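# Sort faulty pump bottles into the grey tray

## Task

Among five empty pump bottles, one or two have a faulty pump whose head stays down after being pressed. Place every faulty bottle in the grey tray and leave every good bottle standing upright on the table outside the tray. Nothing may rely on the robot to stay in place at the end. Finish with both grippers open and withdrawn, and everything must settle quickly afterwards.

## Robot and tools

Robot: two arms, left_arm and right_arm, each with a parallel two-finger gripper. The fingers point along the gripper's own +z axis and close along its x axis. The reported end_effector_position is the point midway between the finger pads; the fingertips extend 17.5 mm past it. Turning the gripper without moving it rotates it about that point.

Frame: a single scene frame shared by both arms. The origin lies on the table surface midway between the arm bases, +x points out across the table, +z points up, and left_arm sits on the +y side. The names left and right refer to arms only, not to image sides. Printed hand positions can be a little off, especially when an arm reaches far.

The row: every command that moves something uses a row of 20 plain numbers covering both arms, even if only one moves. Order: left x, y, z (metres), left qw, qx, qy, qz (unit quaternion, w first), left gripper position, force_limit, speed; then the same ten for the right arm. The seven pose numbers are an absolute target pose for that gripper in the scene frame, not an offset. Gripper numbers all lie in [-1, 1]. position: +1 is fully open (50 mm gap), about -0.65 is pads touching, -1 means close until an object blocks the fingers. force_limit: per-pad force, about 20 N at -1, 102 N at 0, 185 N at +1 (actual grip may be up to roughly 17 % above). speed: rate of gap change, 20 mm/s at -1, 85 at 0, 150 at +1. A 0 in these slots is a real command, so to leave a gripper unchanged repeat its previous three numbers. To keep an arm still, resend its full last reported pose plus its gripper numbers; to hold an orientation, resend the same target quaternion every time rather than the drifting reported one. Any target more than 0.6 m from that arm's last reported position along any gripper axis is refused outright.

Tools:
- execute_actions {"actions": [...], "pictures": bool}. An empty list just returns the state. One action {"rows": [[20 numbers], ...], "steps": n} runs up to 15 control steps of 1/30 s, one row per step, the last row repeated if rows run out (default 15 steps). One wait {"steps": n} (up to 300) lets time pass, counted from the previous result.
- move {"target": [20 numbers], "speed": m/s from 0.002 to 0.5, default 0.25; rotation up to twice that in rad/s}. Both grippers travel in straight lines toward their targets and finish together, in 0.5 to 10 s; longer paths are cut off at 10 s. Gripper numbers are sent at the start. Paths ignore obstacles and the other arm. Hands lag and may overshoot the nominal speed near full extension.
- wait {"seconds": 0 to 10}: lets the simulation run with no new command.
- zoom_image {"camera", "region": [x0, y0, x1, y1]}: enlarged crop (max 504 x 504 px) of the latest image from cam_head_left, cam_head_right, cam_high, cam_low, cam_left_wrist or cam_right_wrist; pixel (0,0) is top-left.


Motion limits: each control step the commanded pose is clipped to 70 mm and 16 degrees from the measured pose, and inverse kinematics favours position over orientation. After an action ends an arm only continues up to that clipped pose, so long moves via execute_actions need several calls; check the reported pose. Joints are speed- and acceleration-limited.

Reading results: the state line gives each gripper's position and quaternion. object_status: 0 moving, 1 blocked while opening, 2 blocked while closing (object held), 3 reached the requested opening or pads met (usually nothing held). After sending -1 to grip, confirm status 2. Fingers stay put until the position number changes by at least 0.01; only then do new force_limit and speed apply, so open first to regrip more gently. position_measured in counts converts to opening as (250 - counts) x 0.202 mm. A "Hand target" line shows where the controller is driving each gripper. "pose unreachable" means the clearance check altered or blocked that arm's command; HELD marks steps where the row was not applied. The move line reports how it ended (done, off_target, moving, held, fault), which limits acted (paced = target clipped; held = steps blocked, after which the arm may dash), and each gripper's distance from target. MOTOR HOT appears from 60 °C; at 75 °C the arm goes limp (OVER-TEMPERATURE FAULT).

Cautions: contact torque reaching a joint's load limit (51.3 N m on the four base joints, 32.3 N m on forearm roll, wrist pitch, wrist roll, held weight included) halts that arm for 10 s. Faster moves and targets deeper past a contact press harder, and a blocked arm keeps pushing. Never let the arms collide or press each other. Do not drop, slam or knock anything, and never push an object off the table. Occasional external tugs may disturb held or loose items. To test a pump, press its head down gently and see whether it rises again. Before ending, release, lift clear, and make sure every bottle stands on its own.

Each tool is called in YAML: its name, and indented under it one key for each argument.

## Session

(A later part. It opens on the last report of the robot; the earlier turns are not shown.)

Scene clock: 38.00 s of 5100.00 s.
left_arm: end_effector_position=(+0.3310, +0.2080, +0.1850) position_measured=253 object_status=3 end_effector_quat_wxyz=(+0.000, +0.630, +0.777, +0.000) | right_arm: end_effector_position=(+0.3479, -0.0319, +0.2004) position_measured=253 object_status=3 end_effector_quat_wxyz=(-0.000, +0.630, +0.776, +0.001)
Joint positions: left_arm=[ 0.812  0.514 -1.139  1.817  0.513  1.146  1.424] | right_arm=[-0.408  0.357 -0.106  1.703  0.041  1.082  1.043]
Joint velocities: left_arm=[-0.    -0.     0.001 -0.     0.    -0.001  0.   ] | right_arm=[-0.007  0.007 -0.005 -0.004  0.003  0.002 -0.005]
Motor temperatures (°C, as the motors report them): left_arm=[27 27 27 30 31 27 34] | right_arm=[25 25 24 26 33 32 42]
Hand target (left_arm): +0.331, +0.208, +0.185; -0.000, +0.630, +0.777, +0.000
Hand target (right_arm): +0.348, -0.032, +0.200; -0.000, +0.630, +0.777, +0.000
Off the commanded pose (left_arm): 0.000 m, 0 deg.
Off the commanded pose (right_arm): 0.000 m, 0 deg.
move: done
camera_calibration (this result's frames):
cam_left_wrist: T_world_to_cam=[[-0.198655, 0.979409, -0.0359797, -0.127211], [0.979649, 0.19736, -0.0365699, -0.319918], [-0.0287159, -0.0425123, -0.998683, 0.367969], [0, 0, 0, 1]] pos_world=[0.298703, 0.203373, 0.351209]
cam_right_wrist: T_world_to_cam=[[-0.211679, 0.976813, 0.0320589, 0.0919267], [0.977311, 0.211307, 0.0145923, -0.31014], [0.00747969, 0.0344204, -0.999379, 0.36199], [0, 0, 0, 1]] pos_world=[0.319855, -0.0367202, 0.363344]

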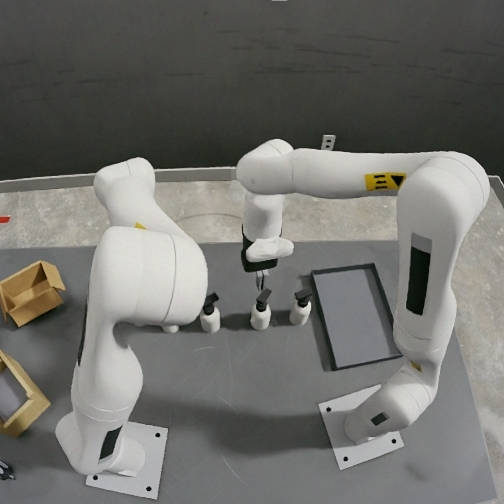

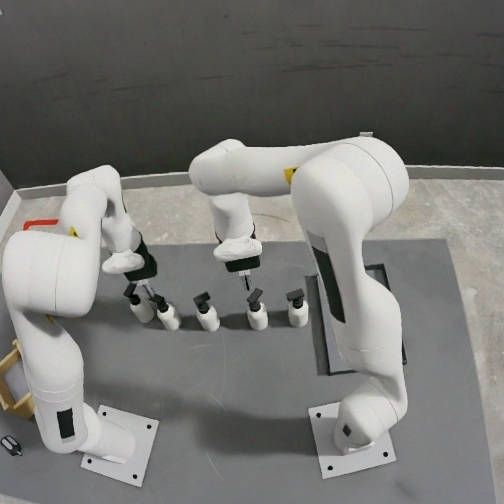

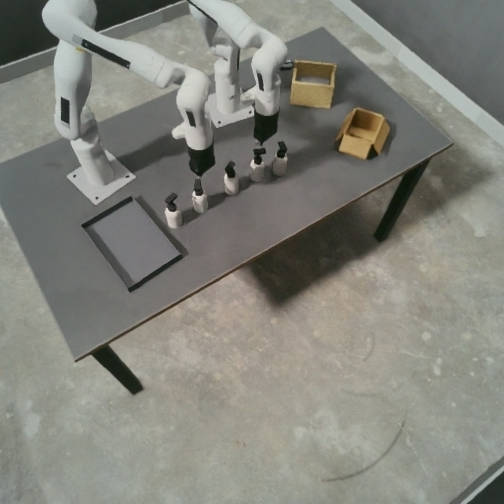

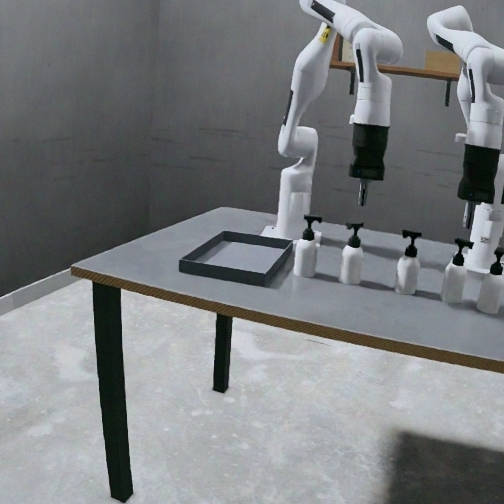

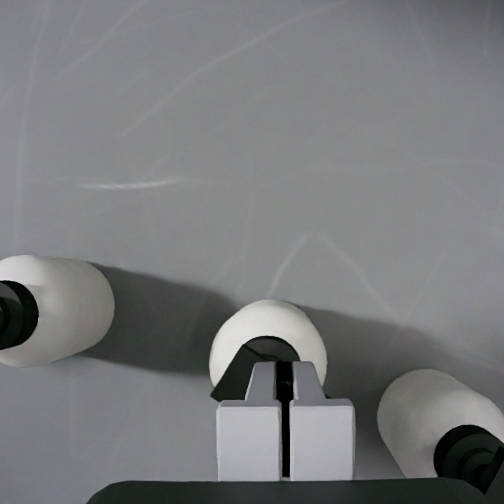

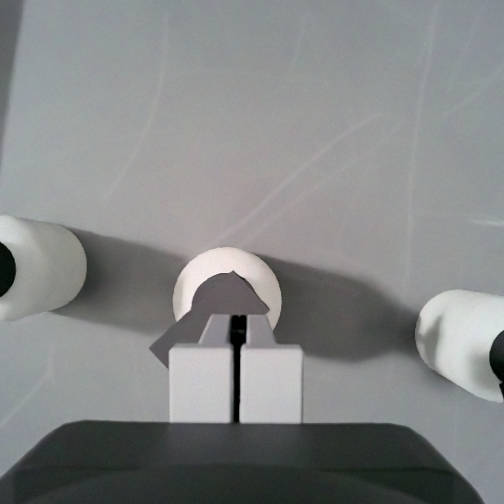

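move:
  target: [0.331,0.212,0.141,0,0.63,0.777,0,-1,0,0,0.349,-0.038,0.141,0,0.63,0.777,0,-1,0,0]
  speed: 0.05

zoom_image:
  camera: "cam_low"
  region: [280, 190, 504, 310]

move:
  target: [0.331,0.212,0.2,0,0.63,0.777,0,-1,0,0,0.349,-0.038,0.2,0,0.63,0.777,0,-1,0,0]
  speed: 0.15

move:
  target: [0.352,0.296,0.2,0,0.63,0.777,0,-1,0,0,0.349,-0.038,0.22,0,0.63,0.777,0,-1,0,0]

zoom_image:
  camera: "cam_low"
  region: [280, 190, 504, 310]

Scene clock: 51.63 s of 5100.00 s.
left_arm: end_effector_position=(+0.3311, +0.2119, +0.1417) position_measured=253 object_status=3 end_effector_quat_wxyz=(+0.001, +0.630, +0.777, -0.000) | right_arm: end_effector_position=(+0.3500, -0.0365, +0.1440) position_measured=253 object_status=3 end_effector_quat_wxyz=(+0.000, +0.630, +0.777, +0.003)
Joint positions: left_arm=[ 0.756  0.573 -1.083  1.893  0.591  1.038  1.345] | right_arm=[-0.401  0.426 -0.103  1.806  0.053  0.906  1.044]
Joint velocities: left_arm=[-0.004 -0.001 -0.001  0.001  0.003 -0.002 -0.003] | right_arm=[ 0.    -0.003 -0.001  0.002 -0.    -0.006  0.   ]
Motor temperatures (°C, as the motors report them): left_arm=[27 27 27 30 31 27 34] | right_arm=[25 25 24 26 33 32 42]
Hand target (left_arm): +0.331, +0.212, +0.141; -0.000, +0.630, +0.777, +0.000
Hand target (right_arm): +0.349, -0.038, +0.141; -0.000, +0.630, +0.777, -0.000
Off the commanded pose (left_arm): 0.001 m, 0 deg.
Off the commanded pose (right_arm): 0.004 m, 0 deg.
After step 90, 9.17 s passed at rest.
move: off_target (right_arm)
camera_calibration (this result's frames):
cam_left_wrist: T_world_to_cam=[[-0.198325, 0.979444, -0.0368395, -0.132575], [0.979739, 0.197035, -0.0359024, -0.322405], [-0.0279057, -0.0432135, -0.998676, 0.324728], [0, 0, 0, 1]] pos_world=[0.298641, 0.207407, 0.307839]
cam_right_wrist: T_world_to_cam=[[-0.213395, 0.976379, 0.0338512, 0.0989374], [0.976899, 0.212846, 0.0191093, -0.310892], [0.0114528, 0.037147, -0.999244, 0.304512], [0, 0, 0, 1]] pos_world=[0.321336, -0.0417401, 0.306874]

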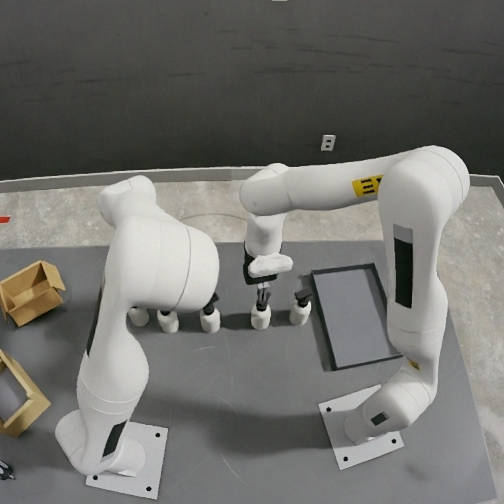

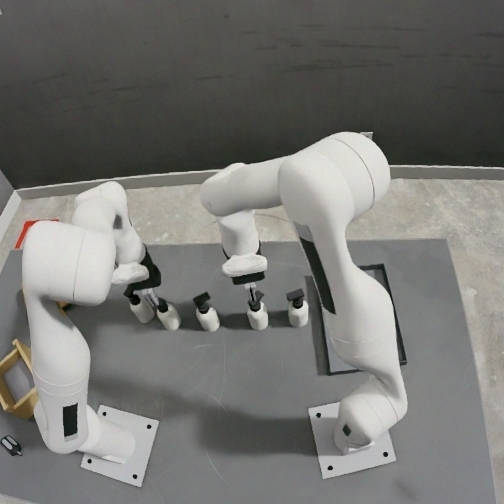

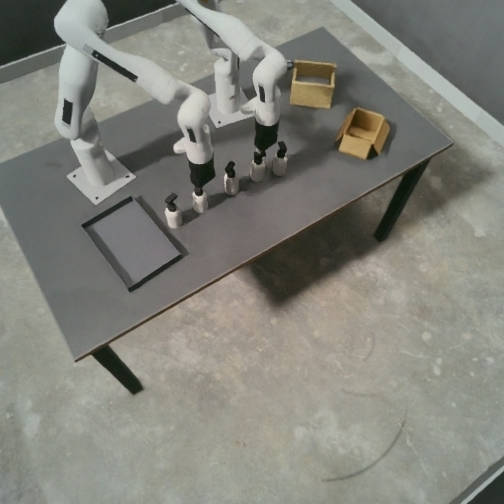

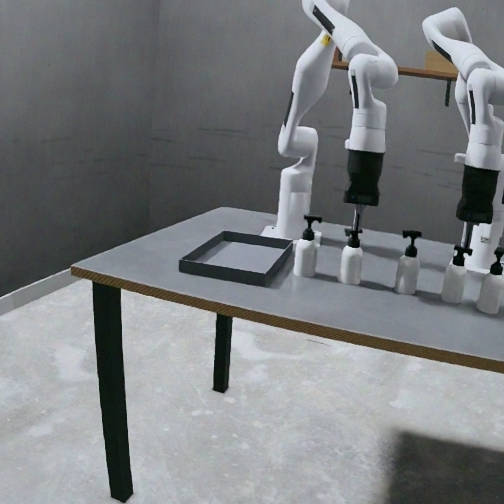

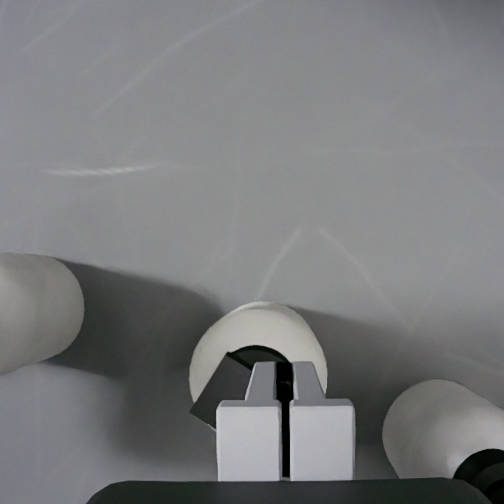

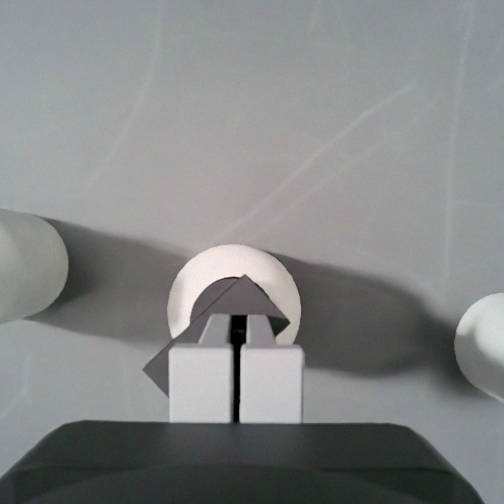

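Region (280, 190, 504, 310) of cam_low's 504x504 image, scaled by 2.250, with more detail than that image has; it fills the top 270 rows of this view, and the rest is white.

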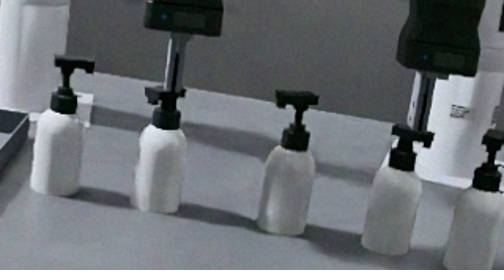

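Scene clock: 52.50 s of 5100.00 s.
left_arm: end_effector_position=(+0.3312, +0.2120, +0.1998) position_measured=253 object_status=3 end_effector_quat_wxyz=(-0.000, +0.630, +0.777, -0.000) | right_arm: end_effector_position=(+0.3488, -0.0382, +0.2000) position_measured=253 object_status=3 end_effector_quat_wxyz=(+0.000, +0.630, +0.777, -0.000)
Joint positions: left_arm=[ 0.816  0.492 -1.154  1.791  0.486  1.182  1.438] | right_arm=[-0.398  0.352 -0.104  1.712  0.041  1.08   1.056]
Joint velocities: left_arm=[ 0.003 -0.003 -0.002 -0.002 -0.001  0.002  0.001] | right_arm=[-0.    -0.001  0.    -0.001 -0.001  0.001  0.   ]
Motor temperatures (°C, as the motors report them): left_arm=[27 27 27 30 31 27 34] | right_arm=[25 25 24 26 33 32 42]
Hand target (left_arm): +0.331, +0.212, +0.200; +0.000, +0.630, +0.777, -0.000
Hand target (right_arm): +0.349, -0.038, +0.200; +0.000, +0.630, +0.777, -0.000
Off the commanded pose (left_arm): 0.000 m, 0 deg.
Off the commanded pose (right_arm): 0.000 m, 0 deg.
move: done
camera_calibration (this result's frames):
cam_left_wrist: T_world_to_cam=[[-0.198934, 0.979355, -0.0358981, -0.130465], [0.979589, 0.197637, -0.0366606, -0.320389], [-0.0288089, -0.0424584, -0.998683, 0.382962], [0, 0, 0, 1]] pos_world=[0.298929, 0.207353, 0.366028]
cam_right_wrist: T_world_to_cam=[[-0.212338, 0.97672, 0.0304962, 0.098776], [0.977172, 0.212007, 0.0137308, -0.309498], [0.00694571, 0.0327156, -0.999441, 0.361966], [0, 0, 0, 1]] pos_world=[0.320893, -0.0427027, 0.363001]

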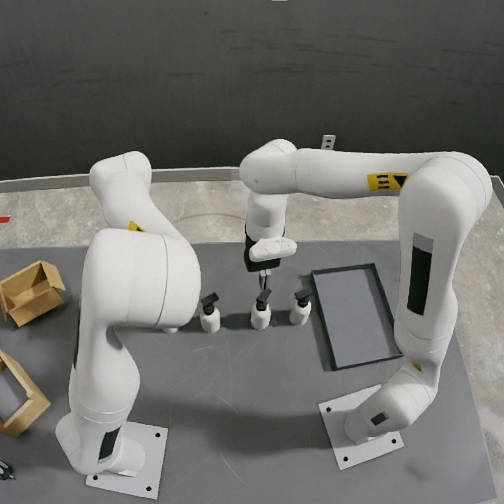

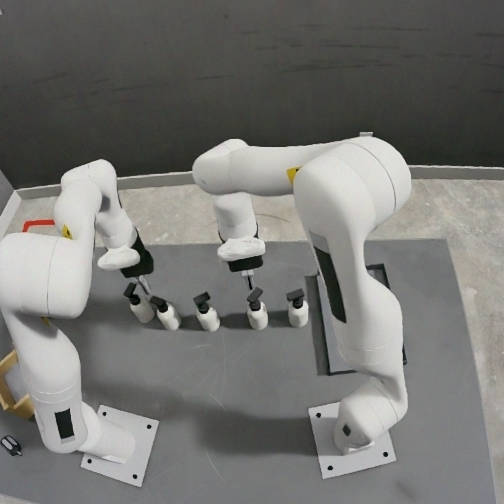

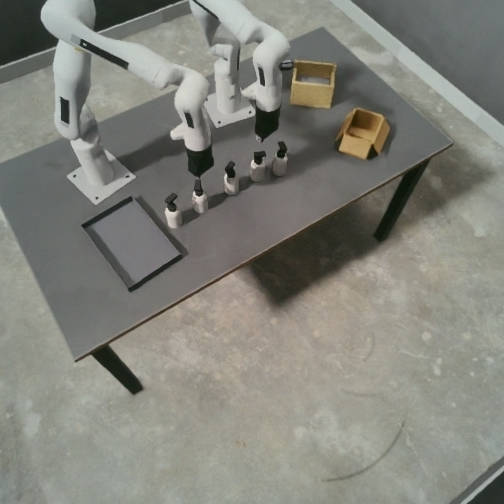

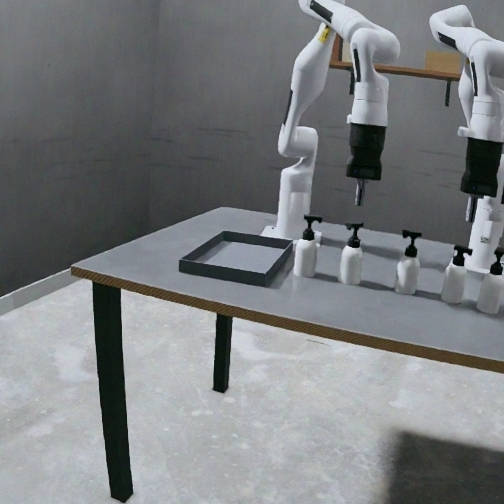

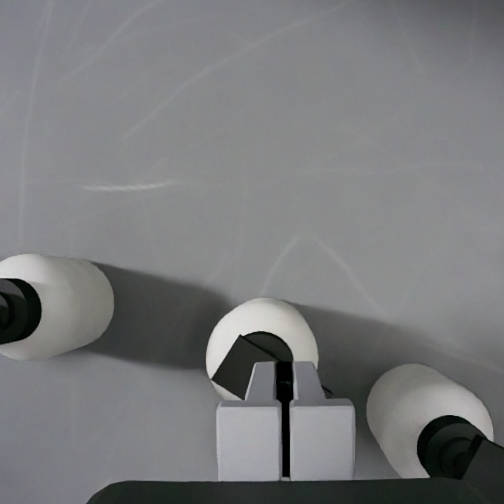

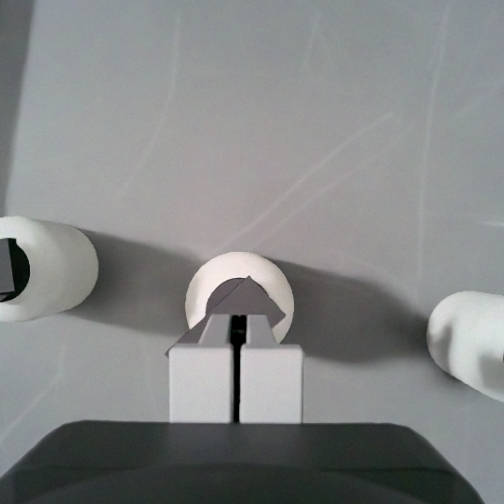

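Scene clock: 53.47 s of 5100.00 s.
left_arm: end_effector_position=(+0.3519, +0.2954, +0.2000) position_measured=253 object_status=3 end_effector_quat_wxyz=(+0.000, +0.630, +0.777, -0.000) | right_arm: end_effector_position=(+0.3489, -0.0381, +0.2200) position_measured=253 object_status=3 end_effector_quat_wxyz=(+0.000, +0.630, +0.777, -0.000)
Joint positions: left_arm=[ 0.568  0.511 -1.129  1.756  0.496  1.196  1.223] | right_arm=[-0.397  0.331 -0.104  1.673  0.037  1.14   1.059]
Joint velocities: left_arm=[-0.007  0.003 -0.    -0.002  0.001  0.002 -0.001] | right_arm=[-0.    -0.    -0.     0.    -0.001 -0.    -0.   ]
Motor temperatures (°C, as the motors report them): left_arm=[27 27 27 30 31 27 34] | right_arm=[25 25 24 26 33 32 42]
Hand target (left_arm): +0.352, +0.296, +0.200; +0.000, +0.630, +0.777, -0.000
Hand target (right_arm): +0.349, -0.038, +0.220; +0.000, +0.630, +0.777, -0.000
Off the commanded pose (left_arm): 0.001 m, 0 deg.
Off the commanded pose (right_arm): 0.000 m, 0 deg.
move: done
camera_calibration (this result's frames):
cam_left_wrist: T_world_to_cam=[[-0.197977, 0.97952, -0.0366945, -0.208276], [0.979778, 0.196645, -0.0369529, -0.356901], [-0.0289803, -0.0432683, -0.998643, 0.387609], [0, 0, 0, 1]] pos_world=[0.319682, 0.290965, 0.366252]
cam_right_wrist: T_world_to_cam=[[-0.21251, 0.976679, 0.0306109, 0.0981129], [0.977134, 0.212176, 0.0138117, -0.309905], [0.00699465, 0.032846, -0.999436, 0.38197], [0, 0, 0, 1]] pos_world=[0.320996, -0.0426166, 0.383032]

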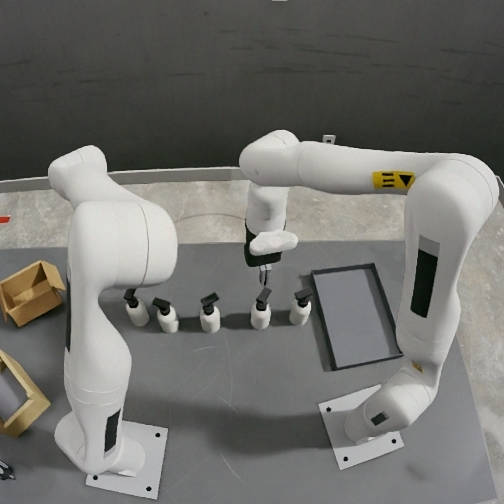

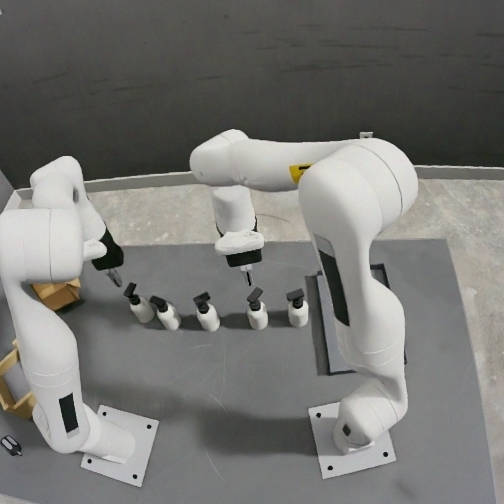

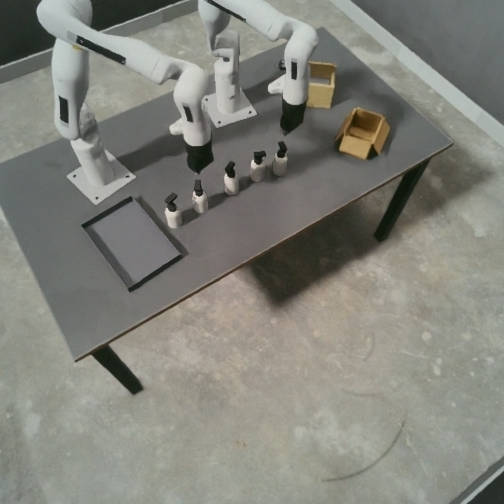

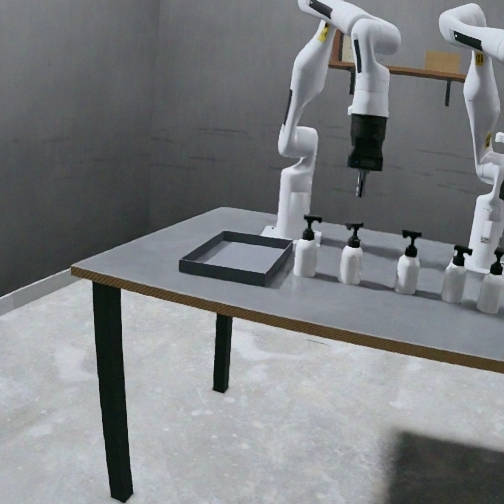

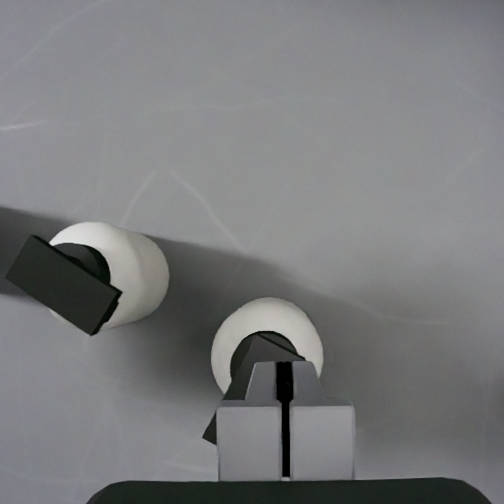

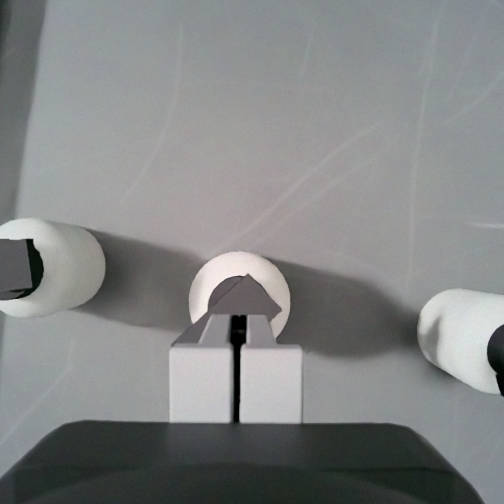

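Region (280, 190, 504, 310) of cam_low's 504x504 image, scaled by 2.250, with more detail than that image has; it fills the top 270 rows of this view, and the rest is white.

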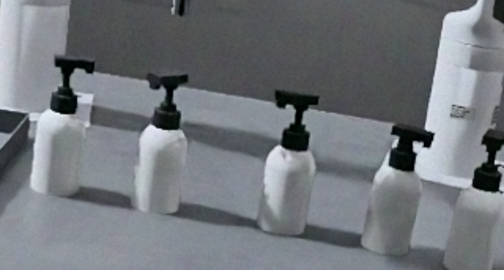

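move:
  target: [0.352,0.294,0.141,0,0.63,0.777,0,-1,0,0,0.349,-0.0,0.22,0,0.63,0.777,0,-1,0,0]
  speed: 0.05

move:
  target: [0.352,0.294,0.21,0,0.63,0.777,0,-1,0,0,0.349,0.03,0.22,0,0.63,0.777,0,-1,0,0]
  speed: 0.15

move:
  target: [0.28,0.42,0.25,0,0.63,0.777,0,-1,0,0,0.345,0.10,0.2,0,0.63,0.777,0,-1,0,0]

Scene clock: 69.17 s of 5100.00 s.
left_arm: end_effector_position=(+0.3520, +0.2940, +0.1417) position_measured=253 object_status=3 end_effector_quat_wxyz=(+0.001, +0.630, +0.777, +0.000) | right_arm: end_effector_position=(+0.3489, -0.0000, +0.2201) position_measured=253 object_status=3 end_effector_quat_wxyz=(-0.000, +0.630, +0.777, +0.000)
Joint positions: left_arm=[ 0.518  0.59  -1.061  1.857  0.594  1.052  1.142] | right_arm=[-0.46   0.382 -0.114  1.596  0.046  1.166  0.986]
Joint velocities: left_arm=[-0.001 -0.001 -0.001 -0.     0.002 -0.001 -0.002] | right_arm=[-0.002  0.001 -0.001 -0.001  0.     0.    -0.002]
Motor temperatures (°C, as the motors report them): left_arm=[27 27 27 30 31 27 34] | right_arm=[25 25 24 26 33 32 42]
Hand target (left_arm): +0.352, +0.294, +0.141; -0.000, +0.630, +0.777, +0.000
Hand target (right_arm): +0.349, +0.000, +0.220; -0.000, +0.630, +0.777, +0.000
Off the commanded pose (left_arm): 0.001 m, 0 deg.
Off the commanded pose (right_arm): 0.000 m, 0 deg.
After step 90, 11.20 s passed at rest.
move: done
camera_calibration (this result's frames):
cam_left_wrist: T_world_to_cam=[[-0.198441, 0.979431, -0.0365652, -0.208861], [0.97972, 0.197167, -0.035695, -0.359171], [-0.0277513, -0.042907, -0.998694, 0.328759], [0, 0, 0, 1]] pos_world=[0.319564, 0.289488, 0.307872]
cam_right_wrist: T_world_to_cam=[[-0.212388, 0.976693, 0.0310148, 0.0608184], [0.977159, 0.212044, 0.0140239, -0.318045], [0.0071205, 0.033285, -0.999421, 0.380783], [0, 0, 0, 1]] pos_world=[0.320986, -0.00463571, 0.383136]

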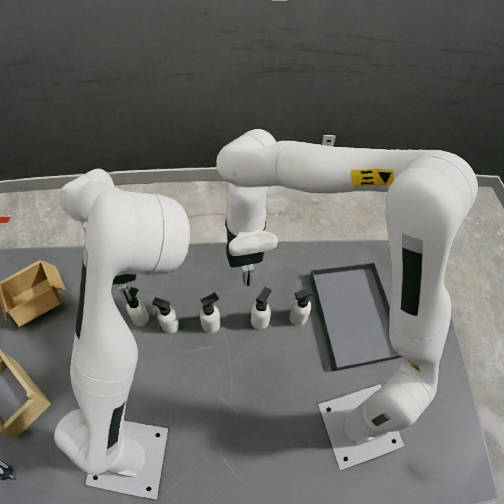

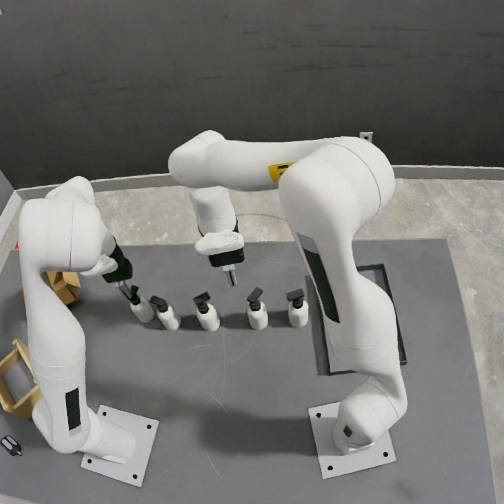

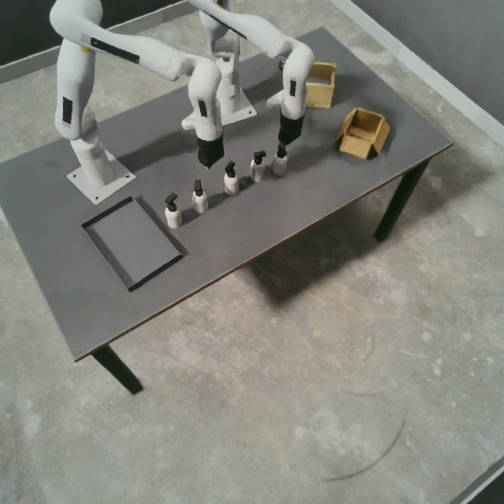

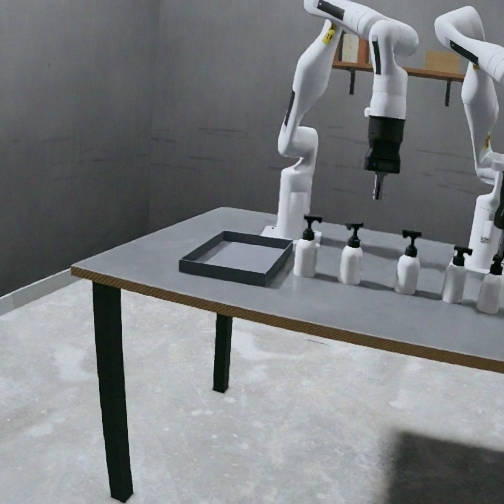

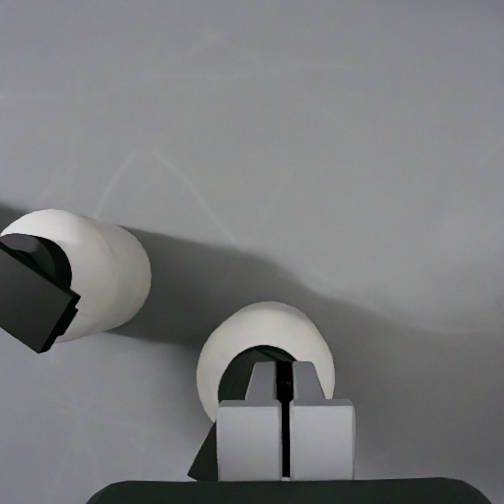

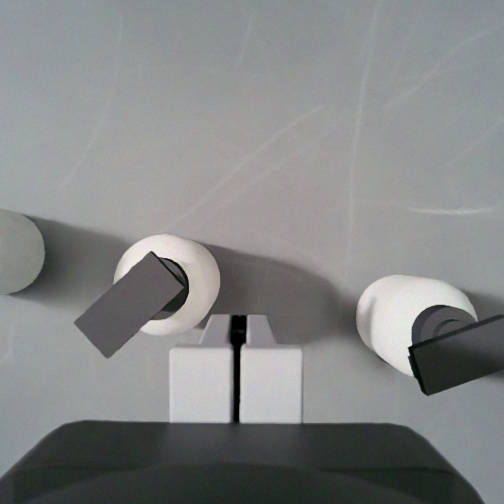

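Scene clock: 70.07 s of 5100.00 s.
left_arm: end_effector_position=(+0.3522, +0.2940, +0.2098) position_measured=253 object_status=3 end_effector_quat_wxyz=(-0.000, +0.630, +0.777, -0.000) | right_arm: end_effector_position=(+0.3490, +0.0300, +0.2201) position_measured=253 object_status=3 end_effector_quat_wxyz=(-0.000, +0.630, +0.777, +0.000)
Joint positions: left_arm=[ 0.578  0.499 -1.136  1.736  0.48   1.22   1.242] | right_arm=[-0.507  0.425 -0.12   1.528  0.053  1.191  0.935]
Joint velocities: left_arm=[ 0.002 -0.003  0.    -0.001 -0.002  0.003  0.001] | right_arm=[-0.002  0.002  0.     0.     0.    -0.    -0.001]
Motor temperatures (°C, as the motors report them): left_arm=[27 27 27 30 31 27 34] | right_arm=[25 25 24 26 33 32 42]
Hand target (left_arm): +0.352, +0.294, +0.210; +0.000, +0.630, +0.777, -0.000
Hand target (right_arm): +0.349, +0.030, +0.220; -0.000, +0.630, +0.777, +0.000
Off the commanded pose (left_arm): 0.000 m, 0 deg.
Off the commanded pose (right_arm): 0.000 m, 0 deg.
move: done
camera_calibration (this result's frames):
cam_left_wrist: T_world_to_cam=[[-0.198898, 0.97936, -0.0359513, -0.206249], [0.979596, 0.1976, -0.0366851, -0.356821], [-0.028824, -0.0425143, -0.99868, 0.397039], [0, 0, 0, 1]] pos_world=[0.319963, 0.28938, 0.37601]
cam_right_wrist: T_world_to_cam=[[-0.212447, 0.976683, 0.0309243, 0.0315472], [0.977147, 0.212105, 0.013982, -0.324404], [0.00709682, 0.033188, -0.999424, 0.379784], [0, 0, 0, 1]] pos_world=[0.320997, 0.0253918, 0.383125]

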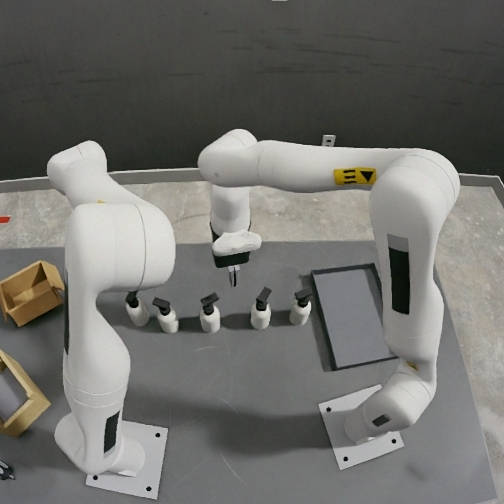

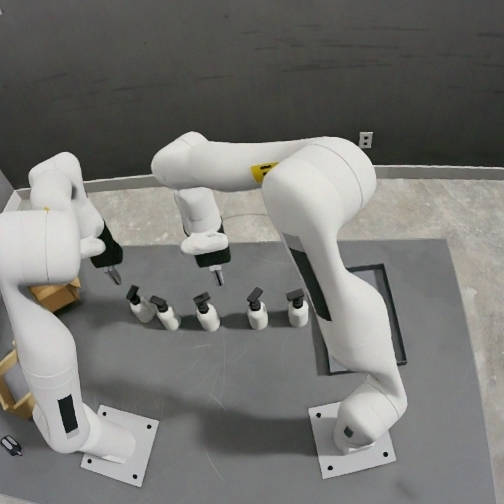

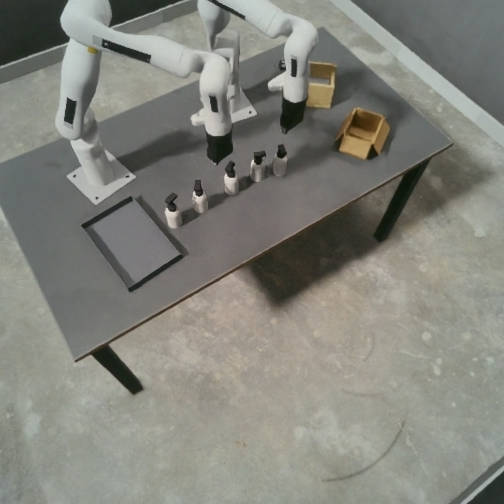

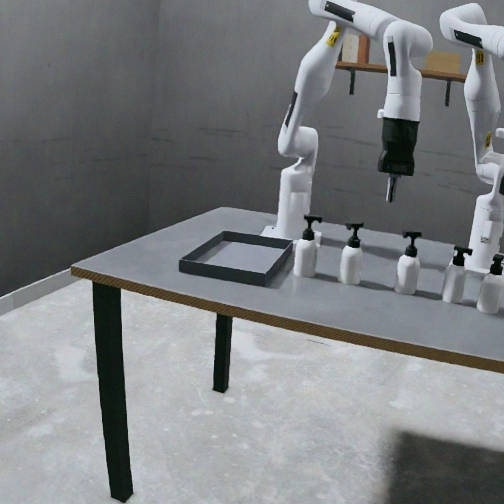

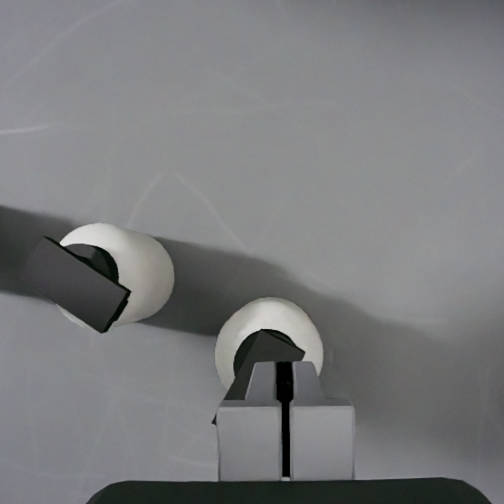

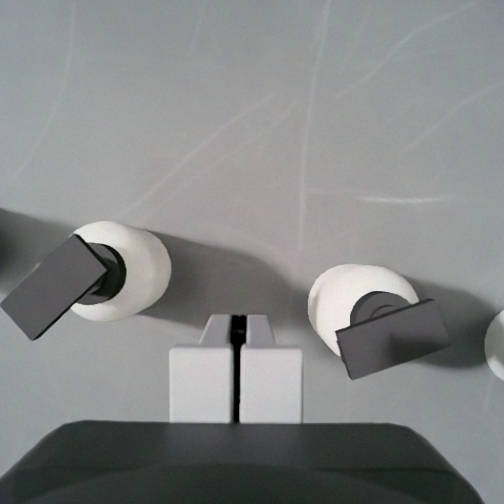

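Scene clock: 71.17 s of 5100.00 s.
left_arm: end_effector_position=(+0.2803, +0.4192, +0.2500) position_measured=253 object_status=3 end_effector_quat_wxyz=(+0.000, +0.630, +0.776, -0.000) | right_arm: end_effector_position=(+0.3449, +0.1001, +0.2002) position_measured=253 object_status=3 end_effector_quat_wxyz=(-0.000, +0.630, +0.777, +0.000)
Joint positions: left_arm=[ 0.391  0.332 -1.242  1.793  0.331  1.256  0.984] | right_arm=[-0.613  0.548 -0.127  1.391  0.07   1.206  0.824]
Joint velocities: left_arm=[-0.008 -0.    -0.002 -0.002  0.002  0.003 -0.004] | right_arm=[-0.002  0.004 -0.    -0.001  0.002  0.001 -0.001]
Motor temperatures (°C, as the motors report them): left_arm=[27 27 27 30 31 27 34] | right_arm=[25 25 24 26 33 32 42]
Hand target (left_arm): +0.280, +0.419, +0.250; +0.000, +0.630, +0.777, -0.001
Hand target (right_arm): +0.345, +0.100, +0.200; -0.000, +0.630, +0.777, +0.000
Off the commanded pose (left_arm): 0.001 m, 0 deg.
Off the commanded pose (right_arm): 0.000 m, 0 deg.
move: done
camera_calibration (this result's frames):
cam_left_wrist: T_world_to_cam=[[-0.19759, 0.979593, -0.0368193, -0.341989], [0.979851, 0.196246, -0.03714, -0.308978], [-0.0291564, -0.0434159, -0.998632, 0.440914], [0, 0, 0, 1]] pos_world=[0.248034, 0.414789, 0.416243]
cam_right_wrist: T_world_to_cam=[[-0.212435, 0.976676, 0.0312485, -0.0372171], [0.977149, 0.212087, 0.0140822, -0.335056], [0.0071263, 0.033526, -0.999412, 0.357577], [0, 0, 0, 1]] pos_world=[0.316945, 0.0954219, 0.363249]

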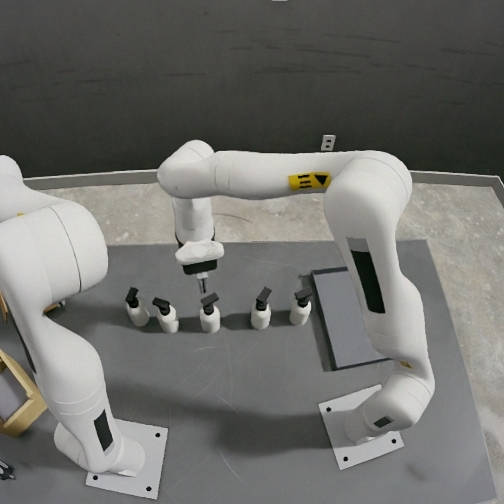

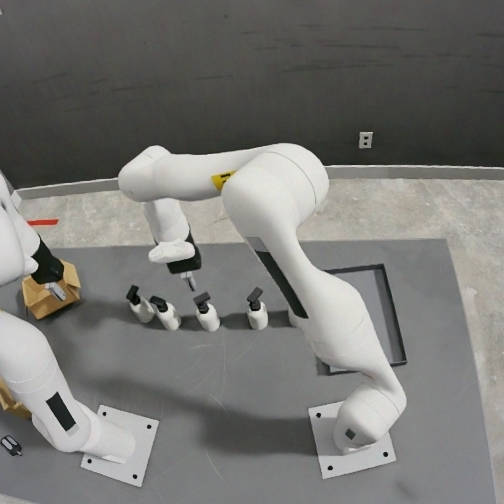

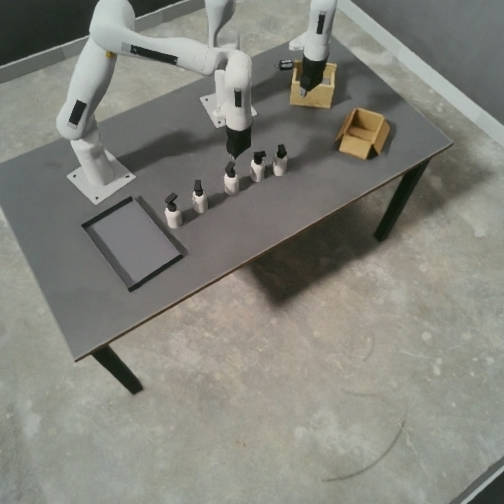

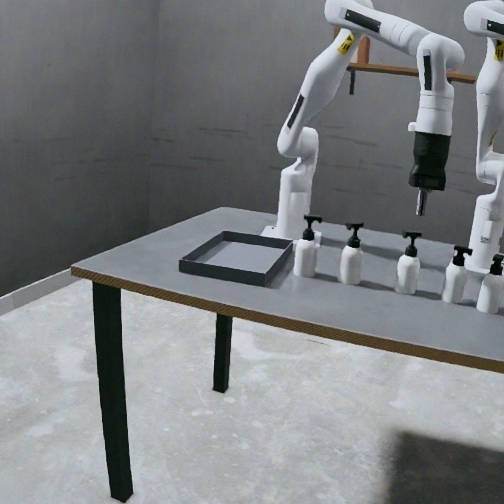

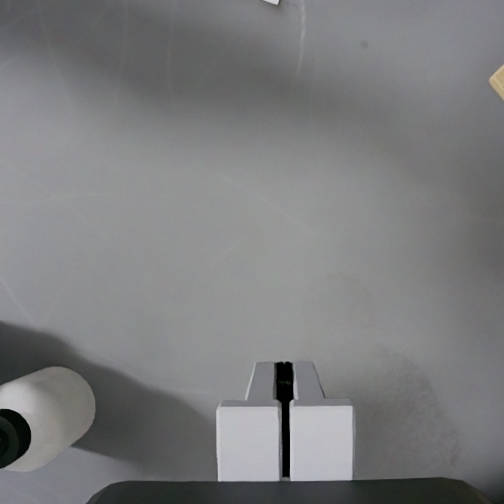

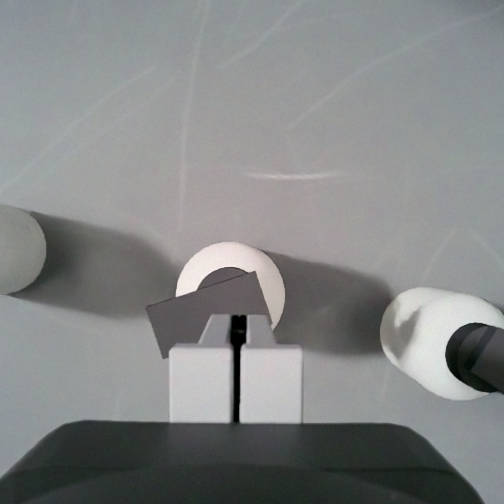

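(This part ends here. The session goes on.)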